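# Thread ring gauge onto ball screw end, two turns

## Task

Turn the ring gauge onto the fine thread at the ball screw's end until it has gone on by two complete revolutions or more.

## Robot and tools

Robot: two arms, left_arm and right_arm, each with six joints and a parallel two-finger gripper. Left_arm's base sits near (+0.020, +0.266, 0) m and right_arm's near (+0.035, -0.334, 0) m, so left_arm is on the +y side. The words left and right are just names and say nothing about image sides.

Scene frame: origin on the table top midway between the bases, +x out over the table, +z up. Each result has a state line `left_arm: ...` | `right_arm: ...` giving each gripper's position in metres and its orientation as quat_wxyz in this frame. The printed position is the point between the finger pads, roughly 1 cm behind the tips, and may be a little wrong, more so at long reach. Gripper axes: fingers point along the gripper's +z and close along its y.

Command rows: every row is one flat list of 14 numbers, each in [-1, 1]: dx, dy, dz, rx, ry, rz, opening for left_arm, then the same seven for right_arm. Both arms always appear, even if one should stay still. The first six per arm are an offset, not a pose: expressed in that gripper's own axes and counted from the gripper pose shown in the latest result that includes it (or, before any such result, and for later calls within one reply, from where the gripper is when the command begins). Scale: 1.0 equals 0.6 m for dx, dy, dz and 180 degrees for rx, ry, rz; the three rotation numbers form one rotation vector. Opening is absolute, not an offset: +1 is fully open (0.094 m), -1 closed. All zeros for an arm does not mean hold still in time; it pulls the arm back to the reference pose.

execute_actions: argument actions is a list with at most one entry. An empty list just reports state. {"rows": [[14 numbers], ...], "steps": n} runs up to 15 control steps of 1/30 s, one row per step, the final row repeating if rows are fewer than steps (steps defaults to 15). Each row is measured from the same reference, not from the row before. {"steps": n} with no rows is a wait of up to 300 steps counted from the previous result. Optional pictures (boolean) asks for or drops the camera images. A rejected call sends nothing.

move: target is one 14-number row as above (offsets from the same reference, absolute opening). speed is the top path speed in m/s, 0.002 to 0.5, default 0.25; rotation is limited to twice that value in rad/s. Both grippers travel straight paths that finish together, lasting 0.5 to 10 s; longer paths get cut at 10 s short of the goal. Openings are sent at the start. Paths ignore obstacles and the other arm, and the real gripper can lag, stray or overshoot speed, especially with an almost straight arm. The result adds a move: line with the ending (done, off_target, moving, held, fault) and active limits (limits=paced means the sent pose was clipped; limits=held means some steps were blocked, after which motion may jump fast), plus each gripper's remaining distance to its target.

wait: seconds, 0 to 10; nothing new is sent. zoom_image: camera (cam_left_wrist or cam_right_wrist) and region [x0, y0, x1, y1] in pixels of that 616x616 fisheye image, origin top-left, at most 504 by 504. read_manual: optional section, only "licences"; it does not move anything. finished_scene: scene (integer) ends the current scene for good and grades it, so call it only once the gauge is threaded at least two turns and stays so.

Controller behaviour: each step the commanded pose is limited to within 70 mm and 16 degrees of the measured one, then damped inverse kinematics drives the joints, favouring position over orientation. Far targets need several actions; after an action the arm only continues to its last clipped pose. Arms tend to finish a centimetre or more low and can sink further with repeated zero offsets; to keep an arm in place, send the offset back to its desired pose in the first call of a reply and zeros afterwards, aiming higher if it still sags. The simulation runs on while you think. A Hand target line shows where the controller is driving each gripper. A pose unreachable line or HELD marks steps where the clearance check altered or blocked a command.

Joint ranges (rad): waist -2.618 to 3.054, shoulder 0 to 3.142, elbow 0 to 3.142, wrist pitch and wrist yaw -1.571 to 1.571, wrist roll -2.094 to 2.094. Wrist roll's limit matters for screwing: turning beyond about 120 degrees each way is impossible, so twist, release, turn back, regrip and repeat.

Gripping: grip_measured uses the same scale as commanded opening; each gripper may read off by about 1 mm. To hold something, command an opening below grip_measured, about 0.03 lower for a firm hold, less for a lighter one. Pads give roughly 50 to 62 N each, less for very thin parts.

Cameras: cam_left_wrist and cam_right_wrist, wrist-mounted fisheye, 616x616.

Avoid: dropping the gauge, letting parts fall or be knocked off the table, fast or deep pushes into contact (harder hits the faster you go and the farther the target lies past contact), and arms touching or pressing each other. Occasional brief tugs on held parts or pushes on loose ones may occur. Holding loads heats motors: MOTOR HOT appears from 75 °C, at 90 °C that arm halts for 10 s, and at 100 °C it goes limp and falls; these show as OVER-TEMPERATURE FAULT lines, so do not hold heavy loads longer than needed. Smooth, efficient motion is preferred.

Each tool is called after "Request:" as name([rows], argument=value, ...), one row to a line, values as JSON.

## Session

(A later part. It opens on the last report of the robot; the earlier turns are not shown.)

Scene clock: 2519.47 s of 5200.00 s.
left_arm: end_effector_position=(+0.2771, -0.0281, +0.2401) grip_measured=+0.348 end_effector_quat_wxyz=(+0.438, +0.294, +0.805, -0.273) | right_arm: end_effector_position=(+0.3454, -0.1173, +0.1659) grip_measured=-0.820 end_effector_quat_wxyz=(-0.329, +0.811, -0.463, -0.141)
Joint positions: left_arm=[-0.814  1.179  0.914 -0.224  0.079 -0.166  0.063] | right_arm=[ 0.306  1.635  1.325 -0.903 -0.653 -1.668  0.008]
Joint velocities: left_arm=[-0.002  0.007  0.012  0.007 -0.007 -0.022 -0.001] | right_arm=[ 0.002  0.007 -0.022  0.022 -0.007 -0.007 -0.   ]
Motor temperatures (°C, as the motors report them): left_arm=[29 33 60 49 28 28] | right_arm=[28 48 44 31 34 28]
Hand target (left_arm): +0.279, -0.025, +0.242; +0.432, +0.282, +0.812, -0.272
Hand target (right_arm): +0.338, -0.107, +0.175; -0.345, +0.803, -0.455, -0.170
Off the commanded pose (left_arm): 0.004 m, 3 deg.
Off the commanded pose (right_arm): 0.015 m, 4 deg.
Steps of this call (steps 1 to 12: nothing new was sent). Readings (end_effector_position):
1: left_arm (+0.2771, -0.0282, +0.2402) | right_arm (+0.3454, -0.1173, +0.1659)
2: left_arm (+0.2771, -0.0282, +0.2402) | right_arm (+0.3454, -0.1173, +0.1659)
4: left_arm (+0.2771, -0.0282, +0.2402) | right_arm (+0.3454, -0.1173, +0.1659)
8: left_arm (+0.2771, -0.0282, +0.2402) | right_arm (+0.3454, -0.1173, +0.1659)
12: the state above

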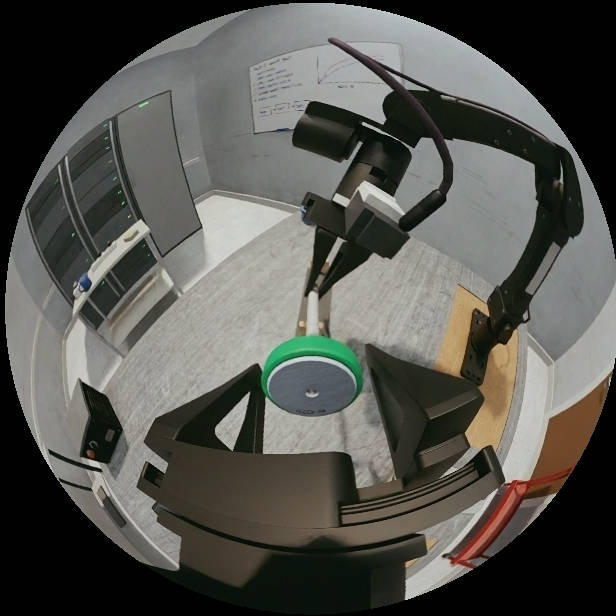

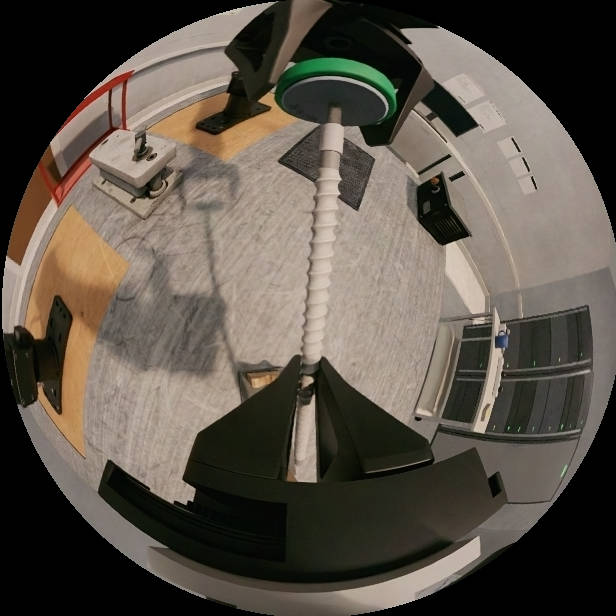

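Request:
execute_actions([
  {"rows":[
[-0.0154,0.002,-0.0032,-0.0022,-0.0044,-0.0778,0.35,-0.0257,-0.0019,0.0008,0.0009,-0.0227,0.003,-0.95],
[-0.0154,0.002,-0.0032,-0.0021,-0.0044,-0.09,0.35,-0.0257,-0.0019,0.0008,0.0009,-0.0227,0.003,-0.95],
[-0.0154,0.002,-0.0032,-0.002,-0.0045,-0.1022,0.35,-0.0257,-0.0019,0.0008,0.0009,-0.0227,0.003,-0.95],
[-0.0154,0.002,-0.0032,-0.0019,-0.0045,-0.1144,0.35,-0.0257,-0.0019,0.0008,0.0009,-0.0227,0.003,-0.95],
[-0.0154,0.002,-0.0032,-0.0018,-0.0045,-0.1267,0.35,-0.0257,-0.0019,0.0008,0.0009,-0.0227,0.003,-0.95],
[-0.0154,0.002,-0.0032,-0.0018,-0.0046,-0.1389,0.35,-0.0257,-0.0019,0.0008,0.0009,-0.0227,0.003,-0.95],
[-0.0154,0.002,-0.0032,-0.0017,-0.0046,-0.1511,0.35,-0.0257,-0.0019,0.0008,0.0009,-0.0227,0.003,-0.95],
[-0.0154,0.002,-0.0032,-0.0016,-0.0046,-0.1633,0.35,-0.0257,-0.0019,0.0008,0.0009,-0.0227,0.003,-0.95],
[-0.0154,0.002,-0.0032,-0.0015,-0.0047,-0.1756,0.35,-0.0257,-0.0019,0.0008,0.0009,-0.0227,0.003,-0.95],
[-0.0154,0.002,-0.0032,-0.0014,-0.0047,-0.1878,0.35,-0.0257,-0.0019,0.0008,0.0009,-0.0227,0.003,-0.95],
[-0.0154,0.002,-0.0032,-0.0013,-0.0047,-0.2,0.35,-0.0257,-0.0019,0.0008,0.0009,-0.0227,0.003,-0.95],
[-0.0154,0.002,-0.0032,-0.0013,-0.0048,-0.2122,0.35,-0.0257,-0.0019,0.0008,0.0009,-0.0227,0.003,-0.95],
[-0.0154,0.002,-0.0032,-0.0012,-0.0048,-0.2244,0.35,-0.0257,-0.0019,0.0008,0.0009,-0.0227,0.003,-0.95],
[-0.0154,0.002,-0.0032,-0.0011,-0.0049,-0.2367,0.35,-0.0257,-0.0019,0.0008,0.0009,-0.0227,0.003,-0.95],
[-0.0154,0.002,-0.0032,-0.001,-0.0049,-0.2489,0.35,-0.0257,-0.0019,0.0008,0.0009,-0.0227,0.003,-0.95]
],"steps":15},
], pictures=false)

Request:
execute_actions([
  {"steps":12},
], pictures=false)

Request:
execute_actions([
  {"rows":[
[-0.0127,-0.009,-0.0032,0.0014,-0.0048,-0.0778,0.35,-0.0257,-0.0019,0.0008,0.0009,-0.0227,0.003,-0.95],
[-0.0127,-0.009,-0.0032,0.0015,-0.0048,-0.09,0.35,-0.0257,-0.0019,0.0008,0.0009,-0.0227,0.003,-0.95],
[-0.0127,-0.009,-0.0032,0.0016,-0.0047,-0.1022,0.35,-0.0257,-0.0019,0.0008,0.0009,-0.0227,0.003,-0.95],
[-0.0127,-0.009,-0.0032,0.0017,-0.0047,-0.1144,0.35,-0.0257,-0.0019,0.0008,0.0009,-0.0227,0.003,-0.95],
[-0.0127,-0.009,-0.0032,0.0018,-0.0047,-0.1267,0.35,-0.0257,-0.0019,0.0008,0.0009,-0.0227,0.003,-0.95],
[-0.0127,-0.009,-0.0032,0.0019,-0.0046,-0.1389,0.35,-0.0257,-0.0019,0.0008,0.0009,-0.0227,0.003,-0.95],
[-0.0127,-0.009,-0.0032,0.002,-0.0046,-0.1511,0.35,-0.0257,-0.0019,0.0008,0.0009,-0.0227,0.003,-0.95],
[-0.0127,-0.009,-0.0032,0.0021,-0.0045,-0.1633,0.35,-0.0257,-0.0019,0.0008,0.0009,-0.0227,0.003,-0.95],
[-0.0127,-0.009,-0.0032,0.0022,-0.0045,-0.1756,0.35,-0.0257,-0.0019,0.0008,0.0009,-0.0227,0.003,-0.95],
[-0.0127,-0.009,-0.0032,0.0023,-0.0045,-0.1878,0.35,-0.0257,-0.0019,0.0008,0.0009,-0.0227,0.003,-0.95],
[-0.0127,-0.009,-0.0032,0.0024,-0.0044,-0.2,0.35,-0.0257,-0.0019,0.0008,0.0009,-0.0227,0.003,-0.95],
[-0.0127,-0.009,-0.0032,0.0025,-0.0044,-0.2122,0.35,-0.0257,-0.0019,0.0008,0.0009,-0.0227,0.003,-0.95],
[-0.0127,-0.009,-0.0032,0.0026,-0.0044,-0.2244,0.35,-0.0257,-0.0019,0.0008,0.0009,-0.0227,0.003,-0.95],
[-0.0127,-0.009,-0.0032,0.0026,-0.0043,-0.2367,0.35,-0.0257,-0.0019,0.0008,0.0009,-0.0227,0.003,-0.95],
[-0.0127,-0.009,-0.0032,0.0027,-0.0043,-0.2489,0.35,-0.0257,-0.0019,0.0008,0.0009,-0.0227,0.003,-0.95]
],"steps":15},
], pictures=false)

Request:
execute_actions([
  {"steps":12},
], pictures=false)

Request:
execute_actions([
  {"rows":[
[-0.0033,-0.0152,-0.0032,0.0043,-0.0026,-0.0778,0.35,-0.0257,-0.0019,0.0008,0.0009,-0.0227,0.003,-0.95],
[-0.0033,-0.0152,-0.0032,0.0043,-0.0025,-0.09,0.35,-0.0257,-0.0019,0.0008,0.0009,-0.0227,0.003,-0.95],
[-0.0033,-0.0152,-0.0032,0.0044,-0.0025,-0.1022,0.35,-0.0257,-0.0019,0.0008,0.0009,-0.0227,0.003,-0.95],
[-0.0033,-0.0152,-0.0032,0.0044,-0.0024,-0.1144,0.35,-0.0257,-0.0019,0.0008,0.0009,-0.0227,0.003,-0.95]
],"steps":12},
], pictures=false)

Request:
execute_actions([
  {"steps":10},
])

Request:
zoom_image(camera="cam_left_wrist", region=[230, 240, 430, 440])

Scene clock: 2551.17 s of 5200.00 s.
left_arm: end_effector_position=(+0.2771, -0.0281, +0.2401) grip_measured=+0.348 end_effector_quat_wxyz=(+0.339, +0.047, +0.855, -0.389) | right_arm: end_effector_position=(+0.3454, -0.1173, +0.1659) grip_measured=-0.820 end_effector_quat_wxyz=(-0.329, +0.811, -0.463, -0.141)
Joint positions: left_arm=[-0.814  1.179  0.914 -0.224  0.079 -0.757  0.063] | right_arm=[ 0.306  1.635  1.325 -0.903 -0.653 -1.668  0.008]
Joint velocities: left_arm=[ 0.007  0.012  0.012  0.022  0.037 -1.121  0.   ] | right_arm=[ 0.012 -0.012  0.012 -0.066  0.007 -0.007 -0.   ]
Motor temperatures (°C, as the motors report them): left_arm=[29 33 60 48 28 28] | right_arm=[28 48 44 31 34 28]
Hand target (left_arm): +0.281, -0.028, +0.249; +0.309, -0.029, +0.852, -0.421
Hand target (right_arm): +0.338, -0.107, +0.175; -0.345, +0.803, -0.455, -0.170
Off the commanded pose (left_arm): 0.010 m, 11 deg.
Off the commanded pose (right_arm): 0.015 m, 4 deg.
Steps of this call (steps 1 to 90: nothing new was sent; then 28.20 s passed at rest; steps 91 to 105: all 15 steps of this action). Readings (end_effector_position):
91: left_arm (+0.2771, -0.0281, +0.2401) | right_arm (+0.3454, -0.1173, +0.1659)
92: left_arm (+0.2771, -0.0281, +0.2401) | right_arm (+0.3454, -0.1173, +0.1659)
94: left_arm (+0.2771, -0.0281, +0.2401) | right_arm (+0.3454, -0.1173, +0.1659)
98: left_arm (+0.2771, -0.0281, +0.2401) | right_arm (+0.3454, -0.1173, +0.1659)
105: the state above

Scene clock: 2551.57 s of 5200.00 s.
left_arm: end_effector_position=(+0.2771, -0.0281, +0.2401) grip_measured=+0.348 end_effector_quat_wxyz=(+0.308, -0.019, +0.856, -0.414) | right_arm: end_effector_position=(+0.3454, -0.1173, +0.1659) grip_measured=-0.820 end_effector_quat_wxyz=(-0.329, +0.811, -0.463, -0.141)
Joint positions: left_arm=[-0.814  1.179  0.914 -0.224  0.079 -0.91   0.063] | right_arm=[ 0.306  1.635  1.325 -0.903 -0.653 -1.668  0.008]
Joint velocities: left_arm=[-0.017 -0.027  0.002 -0.051  0.007 -0.051 -0.   ] | right_arm=[ 0.007 -0.002 -0.002 -0.022  0.066 -0.066  0.   ]
Motor temperatures (°C, as the motors report them): left_arm=[29 33 60 49 28 28] | right_arm=[28 48 44 31 34 28]
Hand target (left_arm): +0.281, -0.028, +0.249; +0.309, -0.029, +0.852, -0.421
Hand target (right_arm): +0.338, -0.107, +0.175; -0.345, +0.803, -0.455, -0.170
Off the commanded pose (left_arm): 0.010 m, 2 deg.
Off the commanded pose (right_arm): 0.015 m, 4 deg.
Steps of this call (steps 1 to 12: nothing new was sent). Readings (end_effector_position):
1: left_arm (+0.2771, -0.0281, +0.2401) | right_arm (+0.3454, -0.1173, +0.1659)
2: left_arm (+0.2771, -0.0281, +0.2401) | right_arm (+0.3454, -0.1173, +0.1659)
4: left_arm (+0.2771, -0.0281, +0.2401) | right_arm (+0.3454, -0.1173, +0.1659)
8: left_arm (+0.2771, -0.0281, +0.2401) | right_arm (+0.3454, -0.1173, +0.1659)
12: the state above

Scene clock: 2552.07 s of 5200.00 s.
left_arm: end_effector_position=(+0.2770, -0.0282, +0.2401) grip_measured=+0.348 end_effector_quat_wxyz=(+0.174, -0.267, +0.814, -0.486) | right_arm: end_effector_position=(+0.3454, -0.1173, +0.1659) grip_measured=-0.820 end_effector_quat_wxyz=(-0.329, +0.811, -0.463, -0.141)
Joint positions: left_arm=[-0.814  1.179  0.914 -0.224  0.08  -1.501  0.063] | right_arm=[ 0.306  1.635  1.325 -0.903 -0.653 -1.668  0.008]
Joint velocities: left_arm=[ 0.007  0.012 -0.007  0.081 -0.051 -1.121  0.   ] | right_arm=[-0.007  0.007 -0.002 -0.037 -0.007  0.007 -0.001]
Motor temperatures (°C, as the motors report them): left_arm=[29 33 60 49 28 28] | right_arm=[28 48 44 31 34 28]
Hand target (left_arm): +0.281, -0.028, +0.249; +0.135, -0.336, +0.784, -0.504
Hand target (right_arm): +0.338, -0.107, +0.175; -0.345, +0.803, -0.455, -0.170
Off the commanded pose (left_arm): 0.010 m, 11 deg.
Off the commanded pose (right_arm): 0.015 m, 4 deg.
Steps of this call (steps 1 to 15: all 15 steps of this action). Readings (end_effector_position):
1: left_arm (+0.2771, -0.0281, +0.2401) | right_arm (+0.3454, -0.1173, +0.1659)
2: left_arm (+0.2770, -0.0282, +0.2401) | right_arm (+0.3454, -0.1173, +0.1659)
4: left_arm (+0.2770, -0.0282, +0.2401) | right_arm (+0.3454, -0.1173, +0.1659)
8: left_arm (+0.2770, -0.0282, +0.2401) | right_arm (+0.3454, -0.1173, +0.1659)
15: the state above

Scene clock: 2552.47 s of 5200.00 s.
left_arm: end_effector_position=(+0.2770, -0.0282, +0.2401) grip_measured=+0.348 end_effector_quat_wxyz=(+0.137, -0.329, +0.791, -0.498) | right_arm: end_effector_position=(+0.3454, -0.1173, +0.1659) grip_measured=-0.820 end_effector_quat_wxyz=(-0.329, +0.811, -0.463, -0.141)
Joint positions: left_arm=[-0.814  1.179  0.914 -0.224  0.08  -1.655  0.063] | right_arm=[ 0.306  1.635  1.325 -0.903 -0.653 -1.668  0.008]
Joint velocities: left_arm=[-0.007 -0.027  0.007 -0.066  0.007 -0.095  0.001] | right_arm=[ 0.012 -0.017 -0.002  0.007  0.007  0.022  0.002]
Motor temperatures (°C, as the motors report them): left_arm=[29 33 60 49 28 28] | right_arm=[28 48 44 31 34 28]
Hand target (left_arm): +0.281, -0.028, +0.249; +0.135, -0.336, +0.784, -0.504
Hand target (right_arm): +0.338, -0.107, +0.175; -0.345, +0.803, -0.455, -0.170
Off the commanded pose (left_arm): 0.010 m, 2 deg.
Off the commanded pose (right_arm): 0.015 m, 4 deg.
Steps of this call (steps 1 to 12: nothing new was sent). Readings (end_effector_position):
1: left_arm (+0.2770, -0.0282, +0.2401) | right_arm (+0.3454, -0.1173, +0.1659)
2: left_arm (+0.2770, -0.0282, +0.2401) | right_arm (+0.3454, -0.1173, +0.1659)
4: left_arm (+0.2770, -0.0282, +0.2401) | right_arm (+0.3454, -0.1173, +0.1659)
8: left_arm (+0.2770, -0.0282, +0.2401) | right_arm (+0.3454, -0.1173, +0.1659)
12: the state above

Scene clock: 2552.87 s of 5200.00 s.
left_arm: end_effector_position=(+0.2769, -0.0283, +0.2401) grip_measured=+0.348 end_effector_quat_wxyz=(+0.056, -0.450, +0.729, -0.513) | right_arm: end_effector_position=(+0.3454, -0.1173, +0.1659) grip_measured=-0.820 end_effector_quat_wxyz=(-0.329, +0.811, -0.463, -0.141)
Joint positions: left_arm=[-0.814  1.179  0.914 -0.224  0.08  -1.972  0.063] | right_arm=[ 0.306  1.635  1.325 -0.903 -0.653 -1.668  0.008]
Joint velocities: left_arm=[-0.012 -0.022 -0.012  0.007 -0.007 -0.212 -0.   ] | right_arm=[-0.007  0.002 -0.007 -0.007  0.037  0.022 -0.   ]
Motor temperatures (°C, as the motors report them): left_arm=[29 33 60 49 28 28] | right_arm=[28 48 44 31 34 28]
Hand target (left_arm): +0.281, -0.028, +0.249; +0.051, -0.465, +0.715, -0.519
Hand target (right_arm): +0.338, -0.107, +0.175; -0.345, +0.803, -0.455, -0.170
Off the commanded pose (left_arm): 0.010 m, 3 deg.
Off the commanded pose (right_arm): 0.015 m, 4 deg.
Steps of this call (steps 1 to 12: all 12 steps of this action). Readings (end_effector_position):
1: left_arm (+0.2770, -0.0282, +0.2401) | right_arm (+0.3454, -0.1173, +0.1659)
2: left_arm (+0.2770, -0.0282, +0.2401) | right_arm (+0.3454, -0.1173, +0.1659)
4: left_arm (+0.2769, -0.0283, +0.2401) | right_arm (+0.3454, -0.1173, +0.1659)
8: left_arm (+0.2769, -0.0283, +0.2401) | right_arm (+0.3454, -0.1173, +0.1659)
12: the state above

Scene clock: 2553.20 s of 5200.00 s.
left_arm: end_effector_position=(+0.2769, -0.0283, +0.2401) grip_measured=+0.348 end_effector_quat_wxyz=(+0.048, -0.461, +0.722, -0.514) | right_arm: end_effector_position=(+0.3454, -0.1173, +0.1659) grip_measured=-0.820 end_effector_quat_wxyz=(-0.329, +0.811, -0.463, -0.141)
Joint positions: left_arm=[-0.814  1.179  0.914 -0.224  0.08  -2.003  0.063] | right_arm=[ 0.306  1.635  1.325 -0.903 -0.653 -1.668  0.008]
Joint velocities: left_arm=[-0.002 -0.007 -0.007 -0.081 -0.037 -0.037 -0.   ] | right_arm=[-0.007 -0.007 -0.012 -0.022  0.007 -0.037  0.   ]
Motor temperatures (°C, as the motors report them): left_arm=[29 33 60 49 28 28] | right_arm=[28 48 44 31 34 28]
Hand target (left_arm): +0.281, -0.028, +0.249; +0.051, -0.465, +0.715, -0.519
Hand target (right_arm): +0.338, -0.107, +0.175; -0.345, +0.803, -0.455, -0.170
Off the commanded pose (left_arm): 0.010 m, 1 deg.
Off the commanded pose (right_arm): 0.015 m, 4 deg.
Steps of this call (steps 1 to 10: nothing new was sent). Readings (end_effector_position):
1: left_arm (+0.2769, -0.0283, +0.2401) | right_arm (+0.3454, -0.1173, +0.1659)
2: left_arm (+0.2769, -0.0283, +0.2401) | right_arm (+0.3454, -0.1173, +0.1659)
4: left_arm (+0.2769, -0.0283, +0.2401) | right_arm (+0.3454, -0.1173, +0.1659)
8: left_arm (+0.2769, -0.0283, +0.2401) | right_arm (+0.3454, -0.1173, +0.1659)
10: the state above

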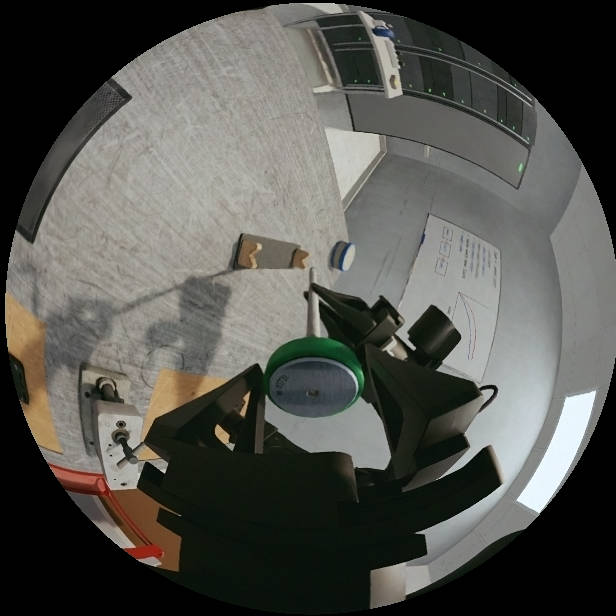

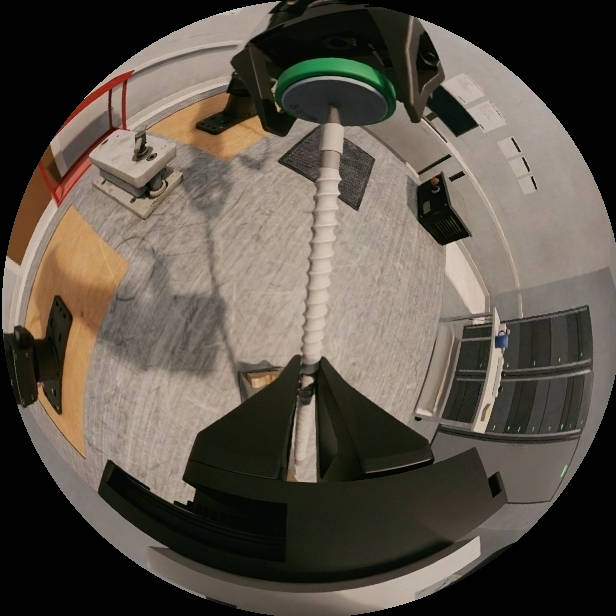

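Region (230, 240, 430, 440) of cam_left_wrist's 616x616 image, scaled by 2.520, with more detail than that image has.

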